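## Task

Get the black supplement bottle and the small water bottle upright into the room where arm3 and arm4 stand, away from the wall opening. The yellow supplement bottle has to finish upright on top of the same piece of furniture it stands on now. A loaded tray travels along one lane on its own, and the empty tray comes back along the other. If the black supplement bottle, the small water bottle or the yellow supplement bottle contacts a roller lane while no gripper is holding it, the task fails. Anything that stays in place only because a robot holds it does not count. At the end, open the grippers and move the arms away.

## Robot and tools

Setup. There are four identical i2rt Big YAM arms: arm1, arm2, arm3, arm4. Each has six revolute joints, a two-finger gripper and a wrist camera. arm1 and arm2 share one room, arm3 and arm4 the other, and a wall with an opening separates them. Two roller lanes carry trays between the rooms: a loaded tray runs one way by itself, the empty tray returns on the other lane. Two fixed room cameras exist: cam_arm1_arm2 and cam_arm3_arm4. Wrist cameras are arm1_cam_wrist, arm2_cam_wrist, arm3_cam_wrist, arm4_cam_wrist. The hand reaches roughly 1.0 m from the joint1 axis.

Frame. One shared scene frame, origin on the floor, +z up. The hand point is midway between the fingertips; its z axis runs along the fingers and the fingers open along its y axis. Each arm's foot pose is not printed anywhere.

execute_actions. Argument actions is a list holding zero or one action. The action is an object keyed by arm name (arm1..arm4); each arm entry contains only joints, an object of absolute joint targets (not offsets). Any subset of these keys may appear: joint1_rad (-2.879 to 2.879, turns the arm about its foot, positive counter-clockwise seen from above, 0 points where the foot faces), joint2_rad (0 to 3.141, shoulder; 0 has the upper arm back and near level, increasing lifts it up and forward), joint3_rad (0 to 3.019, elbow; 0 folded, larger opens), joint4_rad (-1.692 to 1.57, hand pitch, positive tips fingers up), joint5_rad (-1.57 to 1.57, sideways hand swing, positive to the arm's right), joint6_rad (-2.094 to 2.094, hand roll, positive clockwise viewed from behind the hand), all in radians, and gripper_m (0 to 0.093 metres, fingertip gap). Completion tolerances are ±0.045, 0.14, 0.09, 0.055, 0.03, 0.035 rad and ±0.003 m. All named motions start together and may finish at different times; one action runs at most 15 s. Joints move at different speeds, so the hand can sweep a wide path. An unknown key or out-of-range number rejects the whole call with no motion. Omitted joints or arms may still be driving toward an earlier target. cameras is an optional list of camera names; omitted, null or ["all"] gives every camera, [] gives none. An empty actions list just reports state and images.

wait: seconds from 0 to 10; nothing new is commanded and the scene keeps running. zoom_image: camera plus region [x0, y0, x1, y1] in pixels of that camera's latest full image, top-left origin, at most 504 by 504. Room images are 896x504, wrist images 616x616. read_manual only returns licence text. finished_scene: pass the current scene's number; it is final and reports success.

Results. joint_positions gives each arm's joints and gripper_m; torques list the six arm-joint drive outputs (noisy, offset, nonzero in free air). The pictures line names the cameras in image order. joint_status tells how each commanded motion ended: off_target (resting short, maybe still pushing), contact_stop or time_out (holds where it stopped, though a timed-out joint may keep a nearby target and keep pushing), not_followed (a self/inter-arm clearance check withheld the arm's targets; it may retry them on later actions; the gripper part still runs). on_its_own lists what this call did not command; "held at" is the held target, not the position. MOTOR HOT warns from 85 °C; at 100 °C an OVER-TEMPERATURE FAULT drops that arm, and its unfinished keys read limit_stop_at_motor_heat, so resend them. If a result reports a stop, later calls in the same reply are skipped.

Calibration. Each camera has intrinsics K, distortion D and a 4x4 T_world_to_cam mapping scene to camera frame; room cameras can be a few degrees and millimetres off; wrist camera poses come from joint readings.

Cautions. The arms do not stop on contact and can push hard; pushing loads heats motors. To relax a stalled joint, command its reported position. Avoid arm-to-arm collisions (the check ignores fingers, gripper housings and wrist cameras and can be late). Never let the listed items touch a roller lane unheld, knock anything onto the floor or out of the work area, drop, slam or tip objects. Objects may be nudged occasionally. The robot keeps holding the last command while the reader thinks. Release and retract before finishing.

Each tool is called after "Request:" by a JSON object that holds its "op" and its "data".

## Session

Request:
{"op": "execute_actions", "data": {"actions": []}}

Scene clock: 0.00 s.
Joint torques (N m, as the arm reports them, + toward a larger angle): no reading
Motor temperatures (°C, as the motors report them): arm1=[28 25 27 26 29 25] | arm2=[27 25 28 26 25 25] | arm3=[28 25 27 28 25 27] | arm4=[27 26 25 29 26 26]
arm1.joint_positions: joint1_rad=-0.774 joint2_rad=+0.307 joint3_rad=+1.456 joint4_rad=-1.200 joint5_rad=+0.002 joint6_rad=-0.383 gripper_m=+0.095
arm1.joint_status: not commanded
arm1.hand: x=-1.1232 y=-0.5415 z=+1.5358 quat_wxyz=(-0.675, +0.400, -0.605, -0.137) (m; scene frame)
arm2.joint_positions: joint1_rad=+0.604 joint2_rad=+0.364 joint3_rad=+1.666 joint4_rad=-1.580 joint5_rad=-0.181 joint6_rad=+0.442 gripper_m=+0.095
arm2.joint_status: not commanded
arm2.hand: x=-1.8153 y=+0.1716 z=+1.5084 quat_wxyz=(-0.472, +0.137, -0.787, -0.374) (m; scene frame)
arm3.joint_positions: joint1_rad=+0.268 joint2_rad=+0.394 joint3_rad=+1.547 joint4_rad=-1.508 joint5_rad=-0.243 joint6_rad=+0.257 gripper_m=+0.094
arm3.joint_status: not commanded
arm3.hand: x=+1.1097 y=-0.5336 z=+1.5127 quat_wxyz=(-0.185, +0.638, -0.514, -0.543) (m; scene frame)
arm4.joint_positions: joint1_rad=-0.296 joint2_rad=+0.514 joint3_rad=+1.390 joint4_rad=-1.175 joint5_rad=+0.160 joint6_rad=+0.424 gripper_m=+0.094
arm4.joint_status: not commanded
arm4.hand: x=+1.5953 y=+0.2185 z=+1.5492 quat_wxyz=(-0.035, +0.732, -0.334, -0.593) (m; scene frame)
pictures: arm1_cam_wrist, arm2_cam_wrist, arm3_cam_wrist, arm4_cam_wrist, cam_arm1_arm2, cam_arm3_arm4
Images, in order (width x height): arm1_cam_wrist 616x616, arm2_cam_wrist 616x616, arm3_cam_wrist 616x616, arm4_cam_wrist 616x616, cam_arm1_arm2 896x504, cam_arm3_arm4 896x504.

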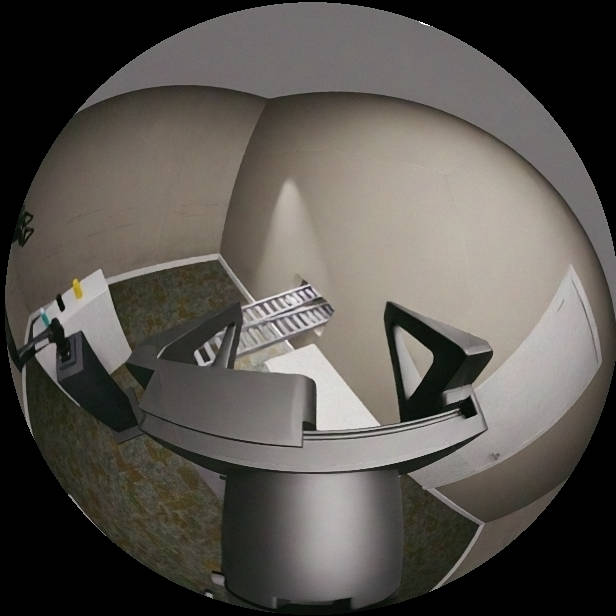

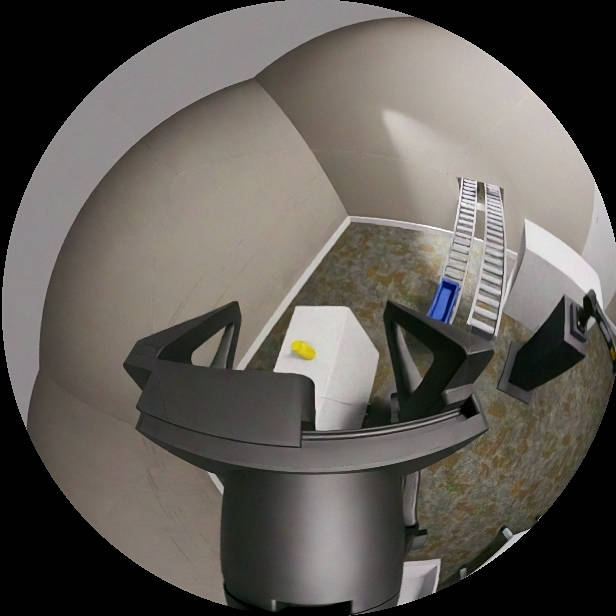

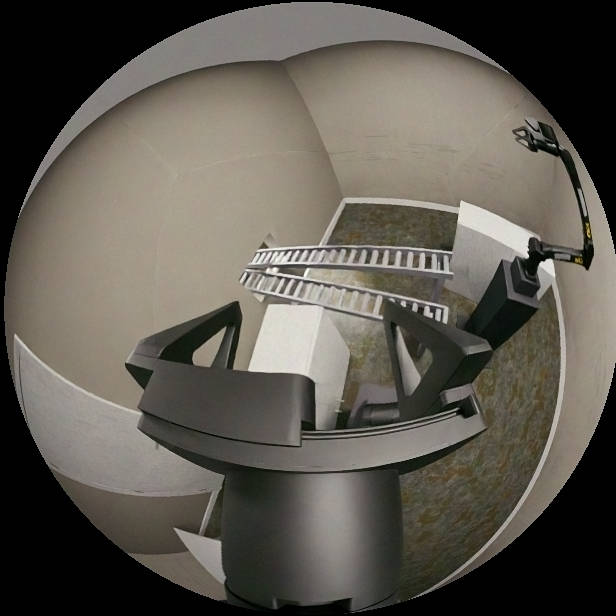

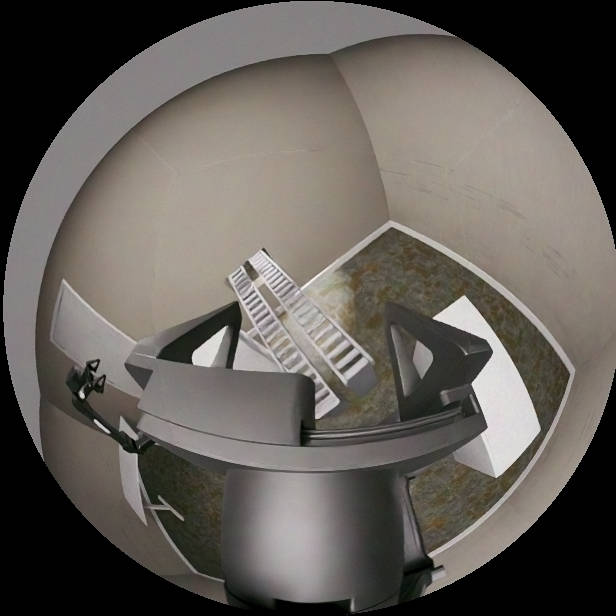

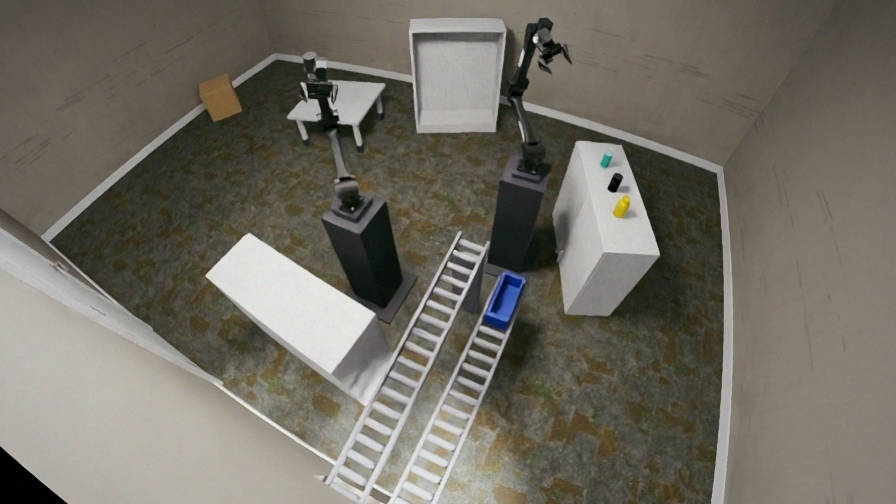

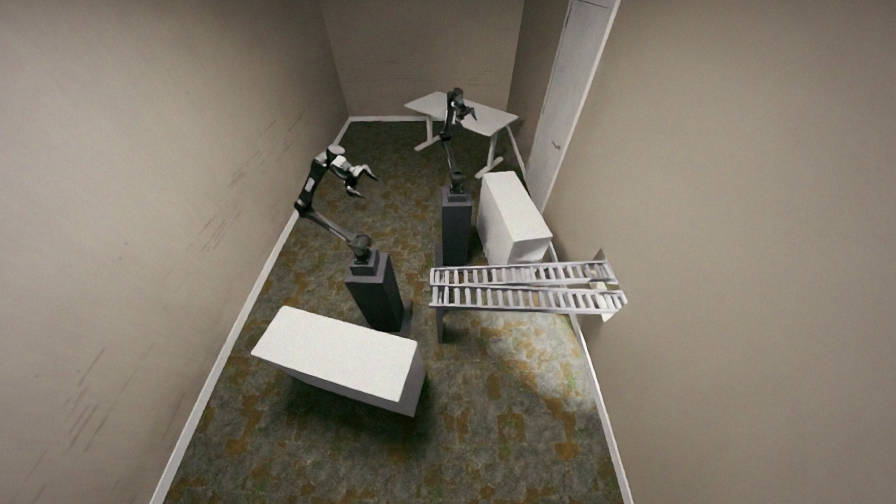

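Request:
{"op": "zoom_image", "data": {"camera": "cam_arm1_arm2", "region": [400,130,680,350]}}

Request:
{"op": "zoom_image", "data": {"camera": "cam_arm3_arm4", "region": [400,220,660,350]}}

Region (400, 130, 680, 350) of cam_arm1_arm2's 896x504 image, scaled by 1.800, with more detail than that image has; it fills the top 396 rows of this view, and the rest is white.

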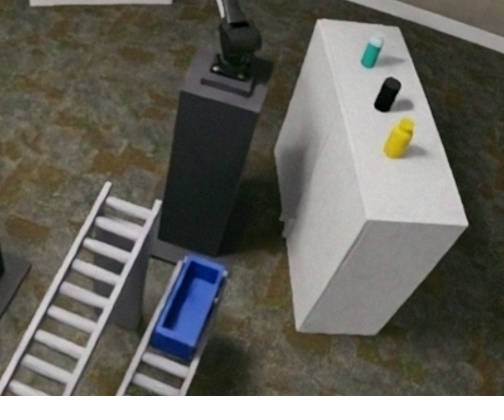

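Region (400, 220, 660, 350) of cam_arm3_arm4's 896x504 image, scaled by 1.938, with more detail than that image has.

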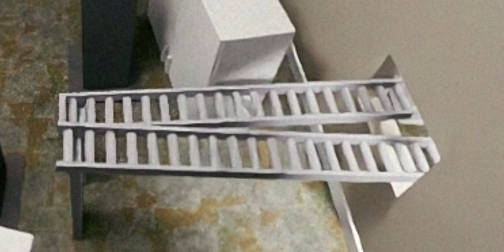

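Request:
{"op": "execute_actions", "data": {"actions": [{"arm2":{"joints":{"joint1_rad":1.75,"joint2_rad":0.9,"joint3_rad":1.0,"joint4_rad":-0.6,"joint5_rad":0,"joint6_rad":0}},"arm1":{"joints":{"joint1_rad":0,"joint2_rad":1.5,"joint3_rad":1.5,"joint4_rad":-0.8,"joint6_rad":0}}}], "cameras": ["arm1_cam_wrist","arm2_cam_wrist","cam_arm1_arm2"]}}

Scene clock: 16.53 s.
Joint torques (N m, as the arm reports them, + toward a larger angle): arm1=[ -2.03 -14.46  11.73   2.53  -0.04   0.16] | arm2=[ 0.24 -3.81 13.4   3.46 -0.05 -0.01] | arm3=[ 0.83  7.05  5.58  1.97 -0.03  0.04] | arm4=[0.22 1.97 9.15 2.19 0.08 0.03]
Motor temperatures (°C, as the motors report them): arm1=[28 26 28 26 29 25] | arm2=[27 25 29 26 25 25] | arm3=[28 25 29 28 25 27] | arm4=[27 26 27 29 26 26]
arm1.joint_positions: joint1_rad=+0.005 joint2_rad=+1.505 joint3_rad=+1.489 joint4_rad=-0.814 joint5_rad=+0.002 joint6_rad=-0.012 gripper_m=+0.095
arm1.joint_status: all done
arm1.hand: x=-1.1788 y=+0.0128 z=+1.2159 quat_wxyz=(-0.259, +0.661, -0.657, -0.253) (m; scene frame)
arm2.joint_positions: joint1_rad=+1.742 joint2_rad=+0.893 joint3_rad=+0.983 joint4_rad=-0.626 joint5_rad=+0.000 joint6_rad=+0.008 gripper_m=+0.095
arm2.joint_status: all done
arm2.hand: x=-1.9133 y=+0.5494 z=+1.2551 quat_wxyz=(-0.306, +0.675, -0.547, -0.389) (m; scene frame)
arm3.joint_positions: joint1_rad=+0.268 joint2_rad=+0.394 joint3_rad=+1.547 joint4_rad=-1.508 joint5_rad=-0.243 joint6_rad=+0.257 gripper_m=+0.094
arm3.joint_status: not commanded
arm3.hand: x=+1.1097 y=-0.5336 z=+1.5127 quat_wxyz=(-0.185, +0.638, -0.514, -0.543) (m; scene frame)
arm4.joint_positions: joint1_rad=-0.296 joint2_rad=+0.514 joint3_rad=+1.390 joint4_rad=-1.175 joint5_rad=+0.160 joint6_rad=+0.424 gripper_m=+0.094
arm4.joint_status: not commanded
arm4.hand: x=+1.5953 y=+0.2185 z=+1.5492 quat_wxyz=(-0.035, +0.732, -0.334, -0.593) (m; scene frame)
pictures: arm1_cam_wrist, arm2_cam_wrist, cam_arm1_arm2
camera_calibration (this result's frames):
arm1_cam_wrist: T_world_to_cam=[[0.99984, 0.00307297, 0.0176106, 1.1562], [0.00504661, -0.993565, -0.113148, 0.156347], [0.0171495, 0.113219, -0.993422, 1.35182], [0, 0, 0, 1]] pos_world=[-1.17998, -0.00126443, 1.34026]
arm2_cam_wrist: T_world_to_cam=[[0.97772, 0.209774, -0.00764151, 1.76923], [0.188351, -0.892778, -0.409233, 1.37105], [-0.0926686, 0.398676, -0.912398, 0.869604], [0, 0, 0, 1]] pos_world=[-1.90746, 0.506215, 1.36802]
Images, in order (width x height): arm1_cam_wrist 616x616, arm2_cam_wrist 616x616, cam_arm1_arm2 896x504.

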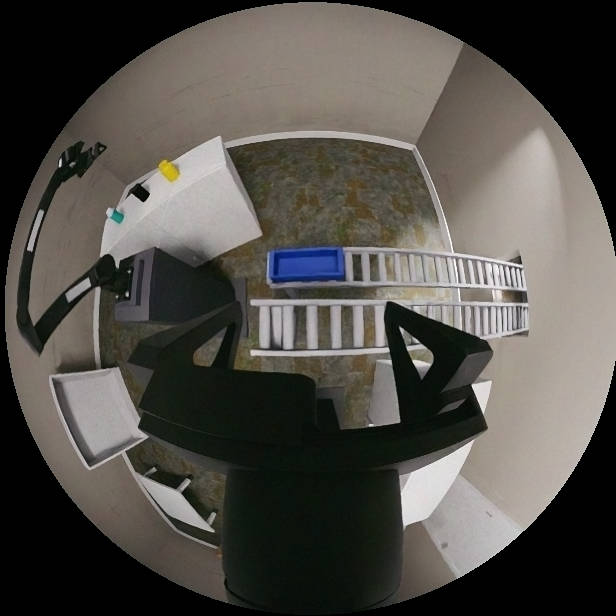

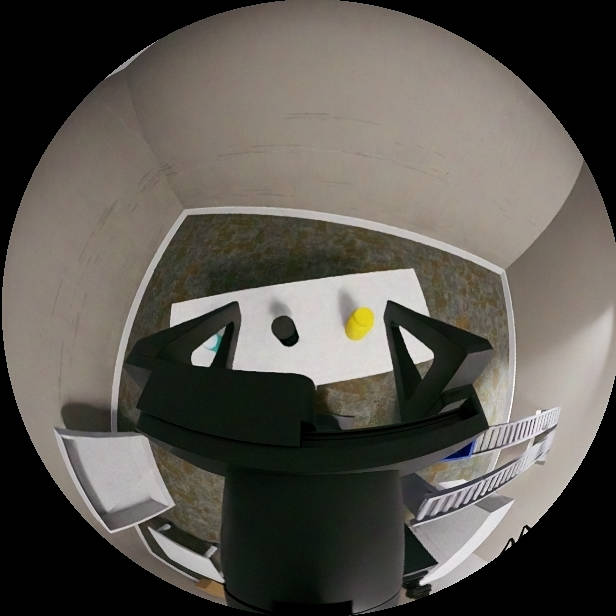

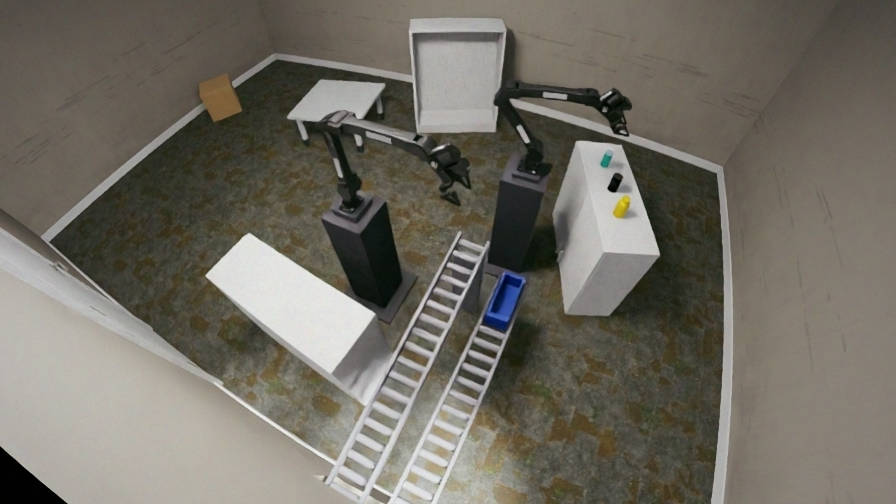

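Request:
{"op": "execute_actions", "data": {"actions": [{"arm2":{"joints":{"joint1_rad":0.22,"joint2_rad":1.6,"joint3_rad":1.8,"joint4_rad":-0.92,"joint6_rad":0.27}},"arm1":{"joints":{"joint1_rad":-0.95,"joint2_rad":2.1,"joint3_rad":1.74,"joint4_rad":-1.16,"joint6_rad":1.23,"gripper_m":0}}}], "cameras": []}}

Request:
{"op": "execute_actions", "data": {"actions": [{"arm2":{"joints":{"joint2_rad":2.45,"gripper_m":0.06}}}], "cameras": ["arm2_cam_wrist","cam_arm1_arm2"]}}

Scene clock: 30.07 s.
Joint torques (N m, as the arm reports them, + toward a larger angle): arm1=[ -1.51 -22.45  10.88   0.02   0.     0.16] | arm2=[ -0.37 -15.89  17.83   1.28  -0.1    0.17] | arm3=[ 0.86  7.1   5.6   1.99 -0.03  0.02] | arm4=[ 0.48  1.5   9.16  2.26 -0.03  0.07]
Motor temperatures (°C, as the motors report them): arm1=[28 27 31 26 29 25] | arm2=[27 25 34 26 25 25] | arm3=[28 25 29 28 25 27] | arm4=[27 26 28 29 26 26]
arm1.joint_positions: joint1_rad=-0.947 joint2_rad=+2.104 joint3_rad=+1.718 joint4_rad=-1.146 joint5_rad=+0.004 joint6_rad=+1.218 gripper_m=+0.001
arm1.joint_status: all done
arm1.hand: x=-0.6617 y=-0.2345 z=+0.9230 quat_wxyz=(-0.013, -0.298, -0.954, -0.014) (m; scene frame)
arm2.joint_positions: joint1_rad=+0.219 joint2_rad=+1.619 joint3_rad=+1.732 joint4_rad=-0.904 joint5_rad=+0.002 joint6_rad=+0.264 gripper_m=+0.095
arm2.joint_status: all done
arm2.hand: x=-1.1831 y=+0.3049 z=+1.2477 quat_wxyz=(-0.364, +0.002, -0.926, -0.099) (m; scene frame)
arm3.joint_positions: joint1_rad=+0.268 joint2_rad=+0.394 joint3_rad=+1.547 joint4_rad=-1.508 joint5_rad=-0.243 joint6_rad=+0.257 gripper_m=+0.094
arm3.joint_status: not commanded
arm3.hand: x=+1.1097 y=-0.5336 z=+1.5127 quat_wxyz=(-0.185, +0.638, -0.514, -0.543) (m; scene frame)
arm4.joint_positions: joint1_rad=-0.296 joint2_rad=+0.514 joint3_rad=+1.390 joint4_rad=-1.175 joint5_rad=+0.160 joint6_rad=+0.424 gripper_m=+0.094
arm4.joint_status: not commanded
arm4.hand: x=+1.5953 y=+0.2185 z=+1.5492 quat_wxyz=(-0.035, +0.732, -0.334, -0.593) (m; scene frame)
pictures: none
No camera images: the call's "cameras" was empty. Leave "cameras" out to get every camera's image.

Scene clock: 31.77 s.
Joint torques (N m, as the arm reports them, + toward a larger angle): arm1=[ -1.56 -22.38  10.75   0.08  -0.01   0.16] | arm2=[ -0.43 -20.29  10.08   0.19  -0.06   0.17] | arm3=[ 0.75  7.02  5.59  2.   -0.03  0.03] | arm4=[1.61 1.72 9.33 2.25 0.03 0.03]
Motor temperatures (°C, as the motors report them): arm1=[28 27 31 26 29 25] | arm2=[27 26 34 26 25 25] | arm3=[28 25 29 28 25 27] | arm4=[27 26 28 29 26 26]
arm1.joint_positions: joint1_rad=-0.947 joint2_rad=+2.104 joint3_rad=+1.718 joint4_rad=-1.146 joint5_rad=+0.004 joint6_rad=+1.219 gripper_m=+0.001
arm1.joint_status: not commanded
arm1.hand: x=-0.6617 y=-0.2345 z=+0.9230 quat_wxyz=(-0.013, -0.298, -0.954, -0.014) (m; scene frame)
arm2.joint_positions: joint1_rad=+0.219 joint2_rad=+2.467 joint3_rad=+1.772 joint4_rad=-0.911 joint5_rad=+0.002 joint6_rad=+0.264 gripper_m=+0.060
arm2.joint_status: all done
arm2.hand: x=-1.2014 y=+0.3002 z=+0.6983 quat_wxyz=(+0.019, +0.002, -1.000, +0.006) (m; scene frame)
arm3.joint_positions: joint1_rad=+0.268 joint2_rad=+0.394 joint3_rad=+1.547 joint4_rad=-1.508 joint5_rad=-0.243 joint6_rad=+0.257 gripper_m=+0.094
arm3.joint_status: not commanded
arm3.hand: x=+1.1097 y=-0.5336 z=+1.5127 quat_wxyz=(-0.185, +0.638, -0.514, -0.543) (m; scene frame)
arm4.joint_positions: joint1_rad=-0.296 joint2_rad=+0.514 joint3_rad=+1.390 joint4_rad=-1.175 joint5_rad=+0.160 joint6_rad=+0.424 gripper_m=+0.094
arm4.joint_status: not commanded
arm4.hand: x=+1.5953 y=+0.2185 z=+1.5492 quat_wxyz=(-0.035, +0.732, -0.334, -0.593) (m; scene frame)
pictures: arm2_cam_wrist, cam_arm1_arm2
camera_calibration (this result's frames):
arm2_cam_wrist: T_world_to_cam=[[0.00706322, -0.999816, 0.0178113, 0.300368], [-0.794886, 0.00519325, 0.606737, -1.37366], [-0.606718, -0.0184434, -0.794703, -0.04758], [0, 0, 0, 1]] pos_world=[-1.1229, 0.306569, 0.790291]
Images, in order (width x height): arm2_cam_wrist 616x616, cam_arm1_arm2 896x504.

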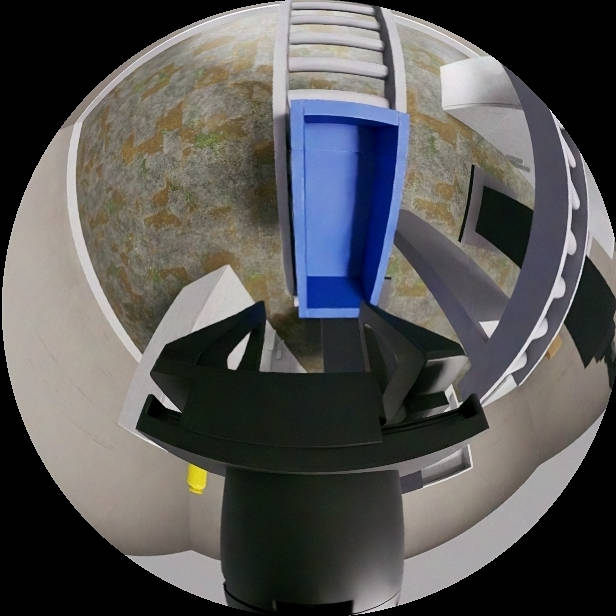

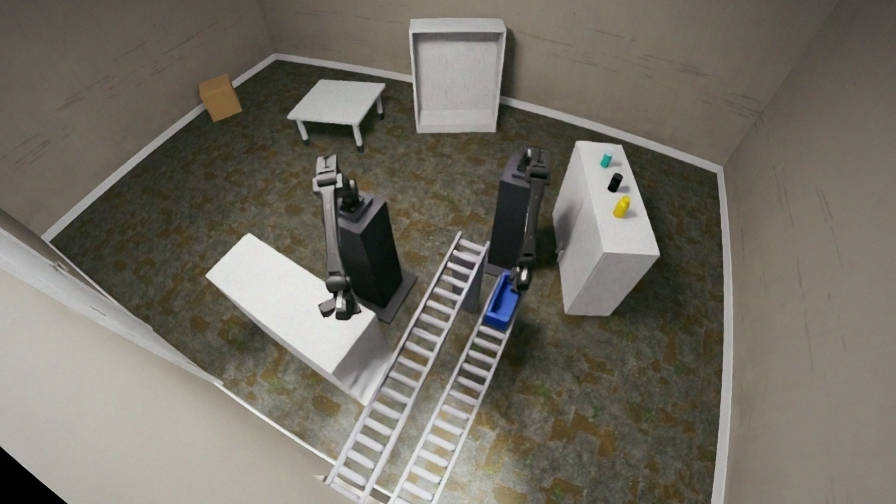

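Request:
{"op": "execute_actions", "data": {"actions": [{"arm2":{"joints":{"joint1_rad":0.23,"joint2_rad":2.79,"joint3_rad":2.05,"joint4_rad":-0.78}}}], "cameras": ["arm2_cam_wrist","cam_arm1_arm2"]}}

Scene clock: 38.53 s.
Joint torques (N m, as the arm reports them, + toward a larger angle): arm1=[ -1.45 -22.19  10.83   0.07   0.     0.16] | arm2=[  0.35 -21.5    9.84   1.03  -0.09   0.16] | arm3=[ 0.82  7.03  5.59  1.97 -0.03  0.02] | arm4=[0.36 2.16 9.27 2.03 0.07 0.06]
Motor temperatures (°C, as the motors report them): arm1=[28 28 31 26 29 25] | arm2=[27 28 33 26 25 25] | arm3=[28 25 29 28 25 27] | arm4=[27 26 29 29 26 26]
arm1.joint_positions: joint1_rad=-0.947 joint2_rad=+2.104 joint3_rad=+1.718 joint4_rad=-1.146 joint5_rad=+0.004 joint6_rad=+1.219 gripper_m=+0.001
arm1.joint_status: not commanded
arm1.hand: x=-0.6617 y=-0.2345 z=+0.9230 quat_wxyz=(-0.013, -0.298, -0.954, -0.014) (m; scene frame)
arm2.joint_positions: joint1_rad=+0.219 joint2_rad=+2.815 joint3_rad=+2.019 joint4_rad=-0.788 joint5_rad=+0.002 joint6_rad=+0.264 gripper_m=+0.060
arm2.joint_status: all done
arm2.hand: x=-1.1815 y=+0.3057 z=+0.5434 quat_wxyz=(+0.009, +0.002, -1.000, +0.003) (m; scene frame)
arm3.joint_positions: joint1_rad=+0.268 joint2_rad=+0.394 joint3_rad=+1.547 joint4_rad=-1.508 joint5_rad=-0.243 joint6_rad=+0.257 gripper_m=+0.094
arm3.joint_status: not commanded
arm3.hand: x=+1.1097 y=-0.5336 z=+1.5127 quat_wxyz=(-0.185, +0.638, -0.514, -0.543) (m; scene frame)
arm4.joint_positions: joint1_rad=-0.296 joint2_rad=+0.514 joint3_rad=+1.390 joint4_rad=-1.175 joint5_rad=+0.160 joint6_rad=+0.424 gripper_m=+0.094
arm4.joint_status: not commanded
arm4.hand: x=+1.5953 y=+0.2185 z=+1.5492 quat_wxyz=(-0.035, +0.732, -0.334, -0.593) (m; scene frame)
pictures: arm2_cam_wrist, cam_arm1_arm2
camera_calibration (this result's frames):
arm2_cam_wrist: T_world_to_cam=[[0.00673288, -0.999904, 0.0120895, 0.311291], [-0.807648, 0.00169111, 0.589663, -1.2686], [-0.589627, -0.0137342, -0.807559, -0.132774], [0, 0, 0, 1]] pos_world=[-1.10497, 0.311583, 0.637063]
Images, in order (width x height): arm2_cam_wrist 616x616, cam_arm1_arm2 896x504.

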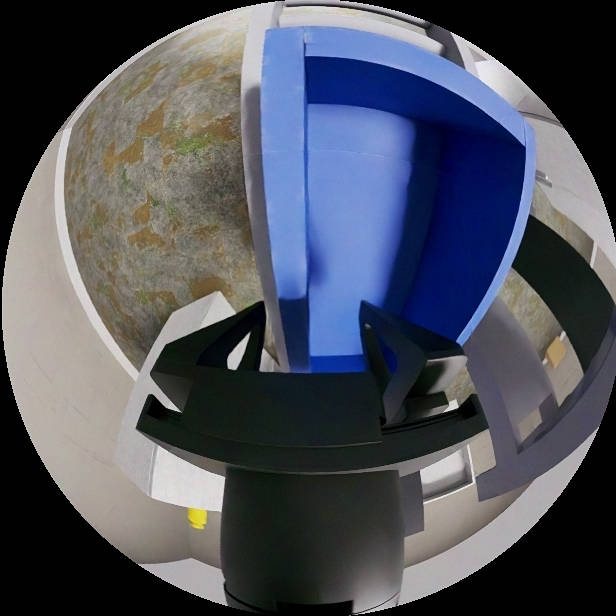

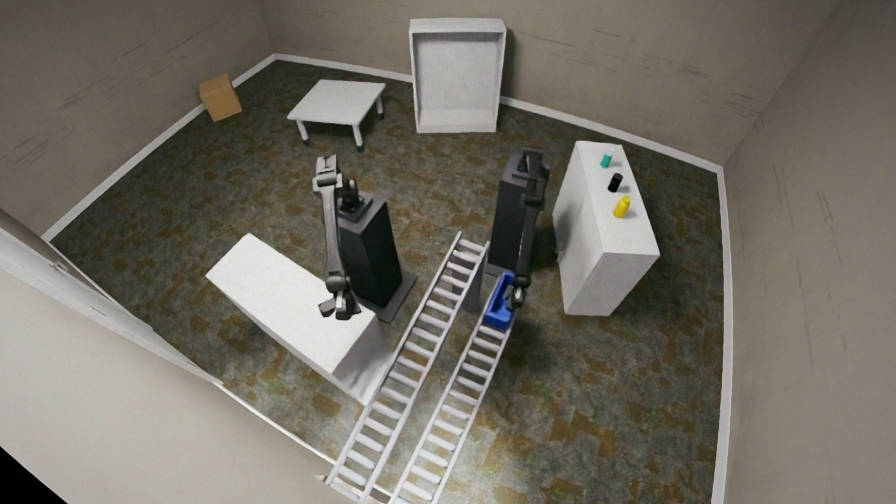

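Request:
{"op": "execute_actions", "data": {"actions": [{"arm2":{"joints":{"joint1_rad":0.25,"gripper_m":0}}}], "cameras": []}}

Request:
{"op": "execute_actions", "data": {"actions": [{"arm2":{"joints":{"joint2_rad":2.45,"joint3_rad":1.86,"joint4_rad":-0.94}}}], "cameras": ["arm2_cam_wrist"]}}

Request:
{"op": "execute_actions", "data": {"actions": [{"arm2":{"joints":{"joint2_rad":2.19,"joint3_rad":1.75,"joint4_rad":-1.09}}}], "cameras": []}}

Request:
{"op": "execute_actions", "data": {"actions": [{"arm2":{"joints":{"joint1_rad":-0.15,"joint6_rad":-0.11}},"arm1":{"joints":{"joint1_rad":-0.55}}}], "cameras": ["arm1_cam_wrist","arm2_cam_wrist","cam_arm1_arm2"]}}

Scene clock: 45.83 s.
Joint torques (N m, as the arm reports them, + toward a larger angle): arm1=[ -1.66 -22.23  10.76   0.05   0.01   0.16] | arm2=[  0.71 -22.05   9.85   0.76  -0.14   0.18] | arm3=[ 0.77  6.89  5.59  1.98 -0.03  0.02] | arm4=[0.05 1.25 9.22 2.07 0.09 0.06]
Motor temperatures (°C, as the motors report them): arm1=[28 29 31 26 29 25] | arm2=[27 29 33 26 25 25] | arm3=[28 25 29 28 25 27] | arm4=[27 26 29 29 26 26]
arm1.joint_positions: joint1_rad=-0.947 joint2_rad=+2.104 joint3_rad=+1.718 joint4_rad=-1.146 joint5_rad=+0.004 joint6_rad=+1.219 gripper_m=+0.001
arm1.joint_status: not commanded
arm1.hand: x=-0.6617 y=-0.2345 z=+0.9230 quat_wxyz=(-0.013, -0.298, -0.954, -0.014) (m; scene frame)
arm2.joint_positions: joint1_rad=+0.235 joint2_rad=+2.815 joint3_rad=+2.019 joint4_rad=-0.785 joint5_rad=+0.002 joint6_rad=+0.262 gripper_m=+0.011
arm2.joint_status: gripper_m off_target (ended at +0.011, target +0.000); the others done
arm2.hand: x=-1.1836 y=+0.3161 z=+0.5434 quat_wxyz=(+0.007, +0.011, -1.000, +0.003) (m; scene frame)
arm3.joint_positions: joint1_rad=+0.268 joint2_rad=+0.394 joint3_rad=+1.547 joint4_rad=-1.508 joint5_rad=-0.243 joint6_rad=+0.257 gripper_m=+0.094
arm3.joint_status: not commanded
arm3.hand: x=+1.1097 y=-0.5336 z=+1.5127 quat_wxyz=(-0.185, +0.638, -0.514, -0.543) (m; scene frame)
arm4.joint_positions: joint1_rad=-0.296 joint2_rad=+0.514 joint3_rad=+1.390 joint4_rad=-1.175 joint5_rad=+0.160 joint6_rad=+0.424 gripper_m=+0.094
arm4.joint_status: not commanded
arm4.hand: x=+1.5953 y=+0.2185 z=+1.5492 quat_wxyz=(-0.035, +0.732, -0.334, -0.593) (m; scene frame)
pictures: none
No camera images: the call's "cameras" was empty. Leave "cameras" out to get every camera's image.

Scene clock: 47.20 s.
Joint torques (N m, as the arm reports them, + toward a larger angle): arm1=[ -1.45 -22.16  10.77   0.07   0.01   0.16] | arm2=[  0.68 -20.41   9.17  -0.04  -0.04   0.15] | arm3=[ 0.74  6.96  5.58  1.96 -0.02  0.02] | arm4=[0.36 1.56 9.31 2.06 0.05 0.06]
Motor temperatures (°C, as the motors report them): arm1=[28 29 31 26 29 25] | arm2=[27 30 33 26 25 25] | arm3=[28 25 29 28 25 27] | arm4=[27 26 29 29 26 26]
arm1.joint_positions: joint1_rad=-0.947 joint2_rad=+2.104 joint3_rad=+1.718 joint4_rad=-1.146 joint5_rad=+0.004 joint6_rad=+1.219 gripper_m=+0.001
arm1.joint_status: not commanded
arm1.hand: x=-0.6617 y=-0.2345 z=+0.9230 quat_wxyz=(-0.013, -0.298, -0.954, -0.014) (m; scene frame)
arm2.joint_positions: joint1_rad=+0.237 joint2_rad=+2.456 joint3_rad=+1.854 joint4_rad=-0.928 joint5_rad=-0.001 joint6_rad=+0.265 gripper_m=+0.011
arm2.joint_status: all done
arm2.hand: x=-1.1682 y=+0.3221 z=+0.7295 quat_wxyz=(-0.016, +0.010, -1.000, -0.005) (m; scene frame)
arm3.joint_positions: joint1_rad=+0.268 joint2_rad=+0.394 joint3_rad=+1.547 joint4_rad=-1.508 joint5_rad=-0.243 joint6_rad=+0.257 gripper_m=+0.094
arm3.joint_status: not commanded
arm3.hand: x=+1.1097 y=-0.5336 z=+1.5127 quat_wxyz=(-0.185, +0.638, -0.514, -0.543) (m; scene frame)
arm4.joint_positions: joint1_rad=-0.296 joint2_rad=+0.514 joint3_rad=+1.390 joint4_rad=-1.175 joint5_rad=+0.160 joint6_rad=+0.424 gripper_m=+0.094
arm4.joint_status: not commanded
arm4.hand: x=+1.5953 y=+0.2185 z=+1.5492 quat_wxyz=(-0.035, +0.732, -0.334, -0.593) (m; scene frame)
pictures: arm2_cam_wrist
camera_calibration (this result's frames):
arm2_cam_wrist: T_world_to_cam=[[0.0221551, -0.999746, -0.00401786, 0.355038], [-0.83615, -0.0207325, 0.548109, -1.36343], [-0.548054, -0.00878389, -0.836397, 0.0935261], [0, 0, 0, 1]] pos_world=[-1.09664, 0.327502, 0.826959]
Images, in order (width x height): arm2_cam_wrist 616x616.

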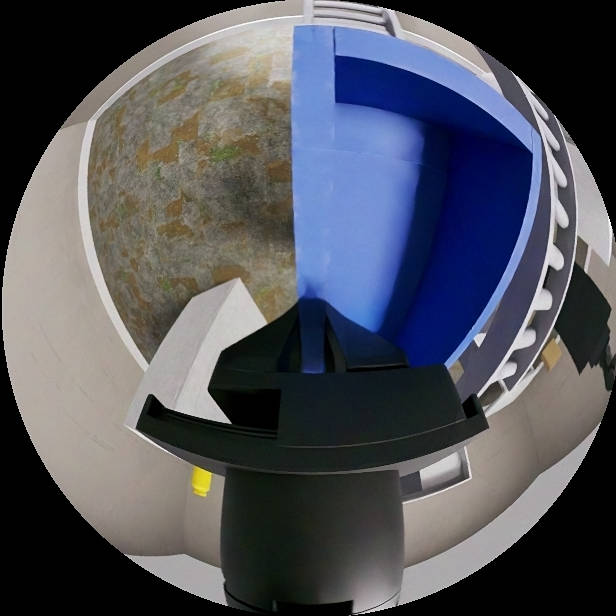

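Scene clock: 48.57 s.
Joint torques (N m, as the arm reports them, + toward a larger angle): arm1=[ -1.61 -22.02  10.82   0.07   0.     0.16] | arm2=[  0.82 -19.9   11.8    0.05   0.     0.15] | arm3=[ 0.75  6.98  5.58  1.98 -0.04  0.03] | arm4=[0.63 1.38 9.35 2.22 0.02 0.08]
Motor temperatures (°C, as the motors report them): arm1=[28 29 31 26 29 25] | arm2=[27 30 33 26 25 25] | arm3=[28 25 29 28 25 27] | arm4=[27 26 29 29 26 26]
arm1.joint_positions: joint1_rad=-0.947 joint2_rad=+2.104 joint3_rad=+1.718 joint4_rad=-1.146 joint5_rad=+0.004 joint6_rad=+1.219 gripper_m=+0.001
arm1.joint_status: not commanded
arm1.hand: x=-0.6617 y=-0.2345 z=+0.9230 quat_wxyz=(-0.013, -0.298, -0.954, -0.014) (m; scene frame)
arm2.joint_positions: joint1_rad=+0.237 joint2_rad=+2.197 joint3_rad=+1.722 joint4_rad=-1.077 joint5_rad=-0.001 joint6_rad=+0.265 gripper_m=+0.011
arm2.joint_status: all done
arm2.hand: x=-1.2054 y=+0.3111 z=+0.8515 quat_wxyz=(-0.006, +0.010, -1.000, -0.002) (m; scene frame)
arm3.joint_positions: joint1_rad=+0.268 joint2_rad=+0.394 joint3_rad=+1.547 joint4_rad=-1.508 joint5_rad=-0.243 joint6_rad=+0.257 gripper_m=+0.094
arm3.joint_status: not commanded
arm3.hand: x=+1.1097 y=-0.5336 z=+1.5127 quat_wxyz=(-0.185, +0.638, -0.514, -0.543) (m; scene frame)
arm4.joint_positions: joint1_rad=-0.296 joint2_rad=+0.514 joint3_rad=+1.390 joint4_rad=-1.175 joint5_rad=+0.160 joint6_rad=+0.424 gripper_m=+0.094
arm4.joint_status: not commanded
arm4.hand: x=+1.5953 y=+0.2185 z=+1.5492 quat_wxyz=(-0.035, +0.732, -0.334, -0.593) (m; scene frame)
pictures: none
No camera images: the call's "cameras" was empty. Leave "cameras" out to get every camera's image.

Scene clock: 50.10 s.
Joint torques (N m, as the arm reports them, + toward a larger angle): arm1=[ -1.24 -22.24  10.82   0.07   0.09   0.15] | arm2=[ -1.28 -19.02  11.57   0.04  -0.01   0.01] | arm3=[ 0.76  6.95  5.58  1.97 -0.03  0.02] | arm4=[0.1  1.8  9.24 2.17 0.11 0.14]
Motor temperatures (°C, as the motors report them): arm1=[28 29 31 26 29 25] | arm2=[27 30 33 26 25 25] | arm3=[28 25 30 28 25 27] | arm4=[27 26 29 29 26 26]
arm1.joint_positions: joint1_rad=-0.559 joint2_rad=+2.104 joint3_rad=+1.718 joint4_rad=-1.146 joint5_rad=+0.001 joint6_rad=+1.219 gripper_m=+0.001
arm1.joint_status: all done
arm1.hand: x=-0.8394 y=-0.0641 z=+0.9229 quat_wxyz=(-0.009, -0.108, -0.994, -0.017) (m; scene frame)
arm2.joint_positions: joint1_rad=-0.144 joint2_rad=+2.197 joint3_rad=+1.722 joint4_rad=-1.077 joint5_rad=-0.002 joint6_rad=-0.103 gripper_m=+0.011
arm2.joint_status: all done
arm2.hand: x=-1.1822 y=+0.0691 z=+0.8516 quat_wxyz=(-0.007, +0.004, -1.000, +0.000) (m; scene frame)
arm3.joint_positions: joint1_rad=+0.268 joint2_rad=+0.394 joint3_rad=+1.547 joint4_rad=-1.508 joint5_rad=-0.243 joint6_rad=+0.257 gripper_m=+0.094
arm3.joint_status: not commanded
arm3.hand: x=+1.1097 y=-0.5336 z=+1.5127 quat_wxyz=(-0.185, +0.638, -0.514, -0.543) (m; scene frame)
arm4.joint_positions: joint1_rad=-0.296 joint2_rad=+0.514 joint3_rad=+1.390 joint4_rad=-1.175 joint5_rad=+0.160 joint6_rad=+0.424 gripper_m=+0.094
arm4.joint_status: not commanded
arm4.hand: x=+1.5953 y=+0.2185 z=+1.5492 quat_wxyz=(-0.035, +0.732, -0.334, -0.593) (m; scene frame)
pictures: arm1_cam_wrist, arm2_cam_wrist, cam_arm1_arm2
camera_calibration (this result's frames):
arm1_cam_wrist: T_world_to_cam=[[-0.209335, -0.977366, -0.0305816, -0.21116], [-0.803279, 0.154046, 0.575337, -1.19526], [-0.557604, 0.145004, -0.817344, 0.420773], [0, 0, 0, 1]] pos_world=[-0.769706, -0.0832684, 1.02514]
arm2_cam_wrist: T_world_to_cam=[[0.00993025, -0.999926, 0.00702145, 0.0790602], [-0.825272, -0.00423031, 0.56472, -1.44977], [-0.564649, -0.0114024, -0.825253, 0.156907], [0, 0, 0, 1]] pos_world=[-1.10865, 0.0747105, 0.947649]
Images, in order (width x height): arm1_cam_wrist 616x616, arm2_cam_wrist 616x616, cam_arm1_arm2 896x504.

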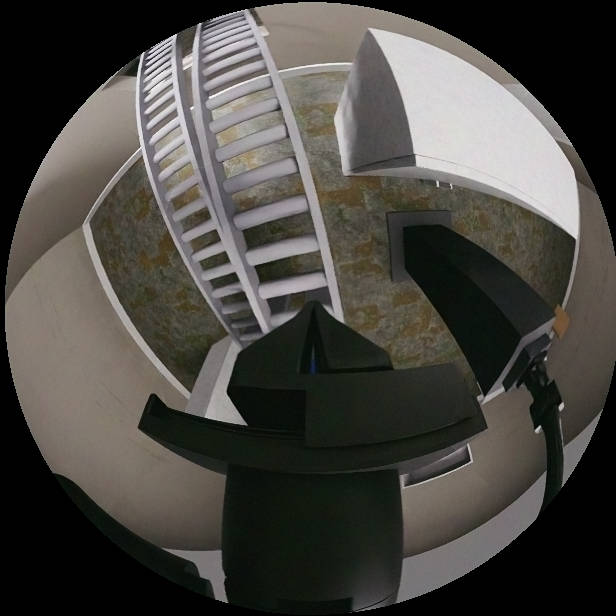

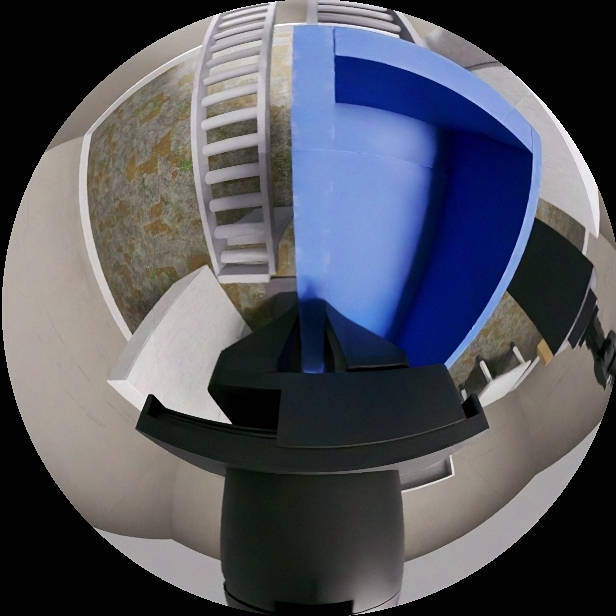

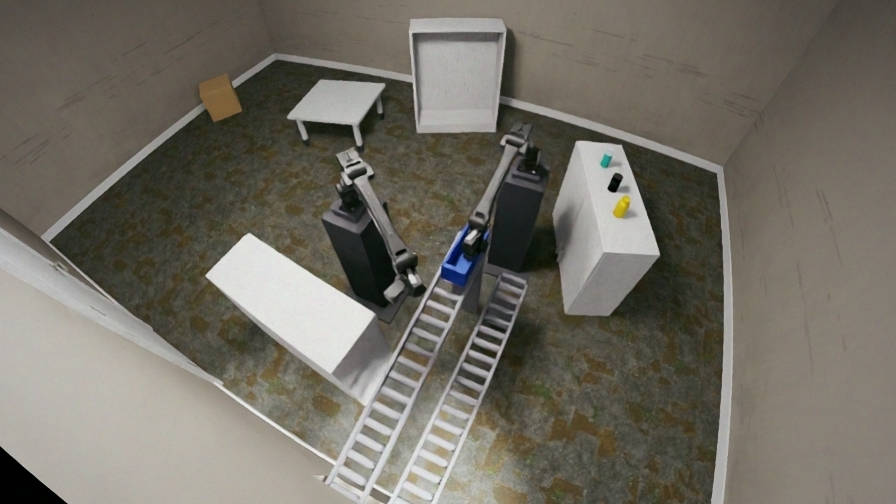

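Request:
{"op": "execute_actions", "data": {"actions": [{"arm2":{"joints":{"joint1_rad":-0.185,"joint2_rad":2.28,"joint3_rad":1.68,"joint4_rad":-1.05,"joint6_rad":-0.135}},"arm1":{"joints":{"joint1_rad":-0.38,"joint2_rad":2.32,"joint3_rad":1.65,"joint4_rad":-0.86,"joint5_rad":-0.3}}}], "cameras": ["arm1_cam_wrist","arm2_cam_wrist","cam_arm1_arm2"]}}

Request:
{"op": "zoom_image", "data": {"camera": "cam_arm1_arm2", "region": [380,200,540,340]}}

Scene clock: 56.70 s.
Joint torques (N m, as the arm reports them, + toward a larger angle): arm1=[ -0.96 -23.98   8.7    1.15  -0.18   0.14] | arm2=[ -1.8  -19.31   9.1    0.99  -0.3   -0.04] | arm3=[ 0.84  7.09  5.58  2.   -0.04  0.03] | arm4=[0.66 2.22 9.41 1.81 0.05 0.05]
Motor temperatures (°C, as the motors report them): arm1=[28 29 31 26 29 25] | arm2=[27 30 33 26 25 25] | arm3=[28 25 30 28 25 27] | arm4=[27 26 29 29 26 26]
arm1.joint_positions: joint1_rad=-0.382 joint2_rad=+2.331 joint3_rad=+1.636 joint4_rad=-0.875 joint5_rad=-0.299 joint6_rad=+1.219 gripper_m=+0.001
arm1.joint_status: all done
arm1.hand: x=-0.9900 y=-0.0027 z=+0.7656 quat_wxyz=(+0.139, -0.020, -0.989, -0.055) (m; scene frame)
arm2.joint_positions: joint1_rad=-0.178 joint2_rad=+2.291 joint3_rad=+1.669 joint4_rad=-1.064 joint5_rad=+0.007 joint6_rad=-0.124 gripper_m=+0.011
arm2.joint_status: all done
arm2.hand: x=-1.2235 y=+0.0510 z=+0.7782 quat_wxyz=(+0.061, -0.002, -0.998, -0.004) (m; scene frame)
arm3.joint_positions: joint1_rad=+0.268 joint2_rad=+0.394 joint3_rad=+1.547 joint4_rad=-1.508 joint5_rad=-0.243 joint6_rad=+0.257 gripper_m=+0.094
arm3.joint_status: not commanded
arm3.hand: x=+1.1097 y=-0.5336 z=+1.5127 quat_wxyz=(-0.185, +0.638, -0.514, -0.543) (m; scene frame)
arm4.joint_positions: joint1_rad=-0.296 joint2_rad=+0.514 joint3_rad=+1.390 joint4_rad=-1.175 joint5_rad=+0.160 joint6_rad=+0.424 gripper_m=+0.094
arm4.joint_status: not commanded
arm4.hand: x=+1.5953 y=+0.2185 z=+1.5492 quat_wxyz=(-0.035, +0.732, -0.334, -0.593) (m; scene frame)
pictures: arm1_cam_wrist, arm2_cam_wrist, cam_arm1_arm2
camera_calibration (this result's frames):
arm1_cam_wrist: T_world_to_cam=[[-0.0474097, -0.99396, -0.0989784, 0.0251389], [-0.617492, -0.0487239, 0.785067, -1.21237], [-0.785147, 0.0983381, -0.611452, -0.183771], [0, 0, 0, 1]] pos_world=[-0.891723, -0.0160126, 0.841912]
arm2_cam_wrist: T_world_to_cam=[[-0.00197086, -0.999998, -0.000735044, 0.053365], [-0.74197, 0.000969525, 0.670432, -1.42303], [-0.67043, 0.00186671, -0.74197, -0.122091], [0, 0, 0, 1]] pos_world=[-1.1376, 0.0549725, 0.863498]
Images, in order (width x height): arm1_cam_wrist 616x616, arm2_cam_wrist 616x616, cam_arm1_arm2 896x504.

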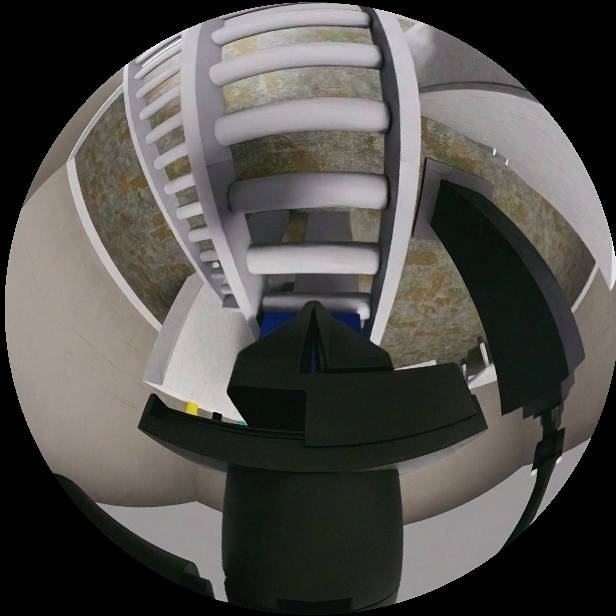

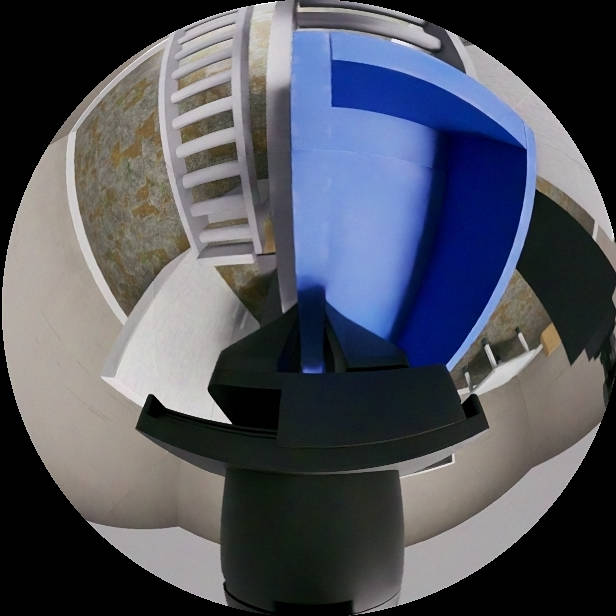

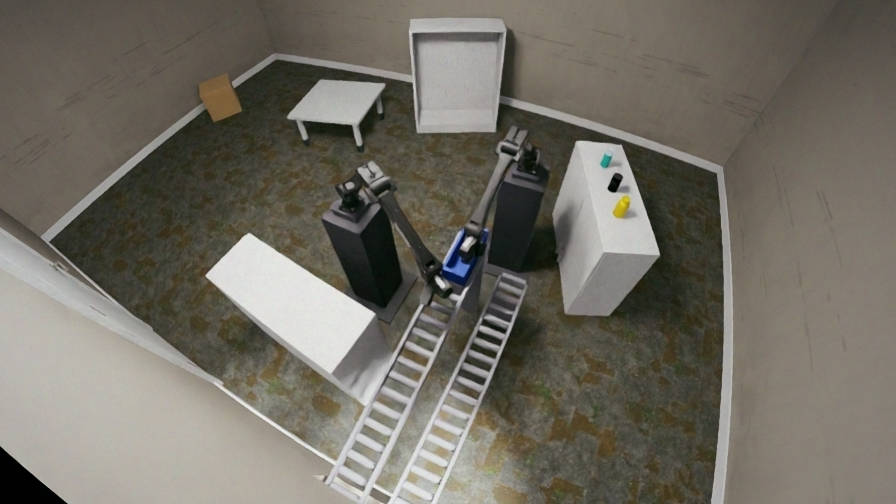

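Region (380, 200, 540, 340) of cam_arm1_arm2's 896x504 image, scaled by 3.150, with more detail than that image has; it fills the top 441 rows of this view, and the rest is white.

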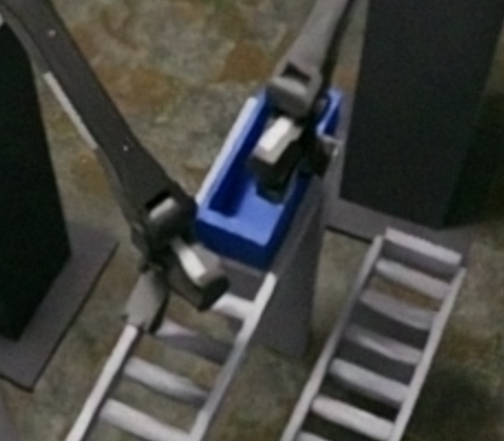

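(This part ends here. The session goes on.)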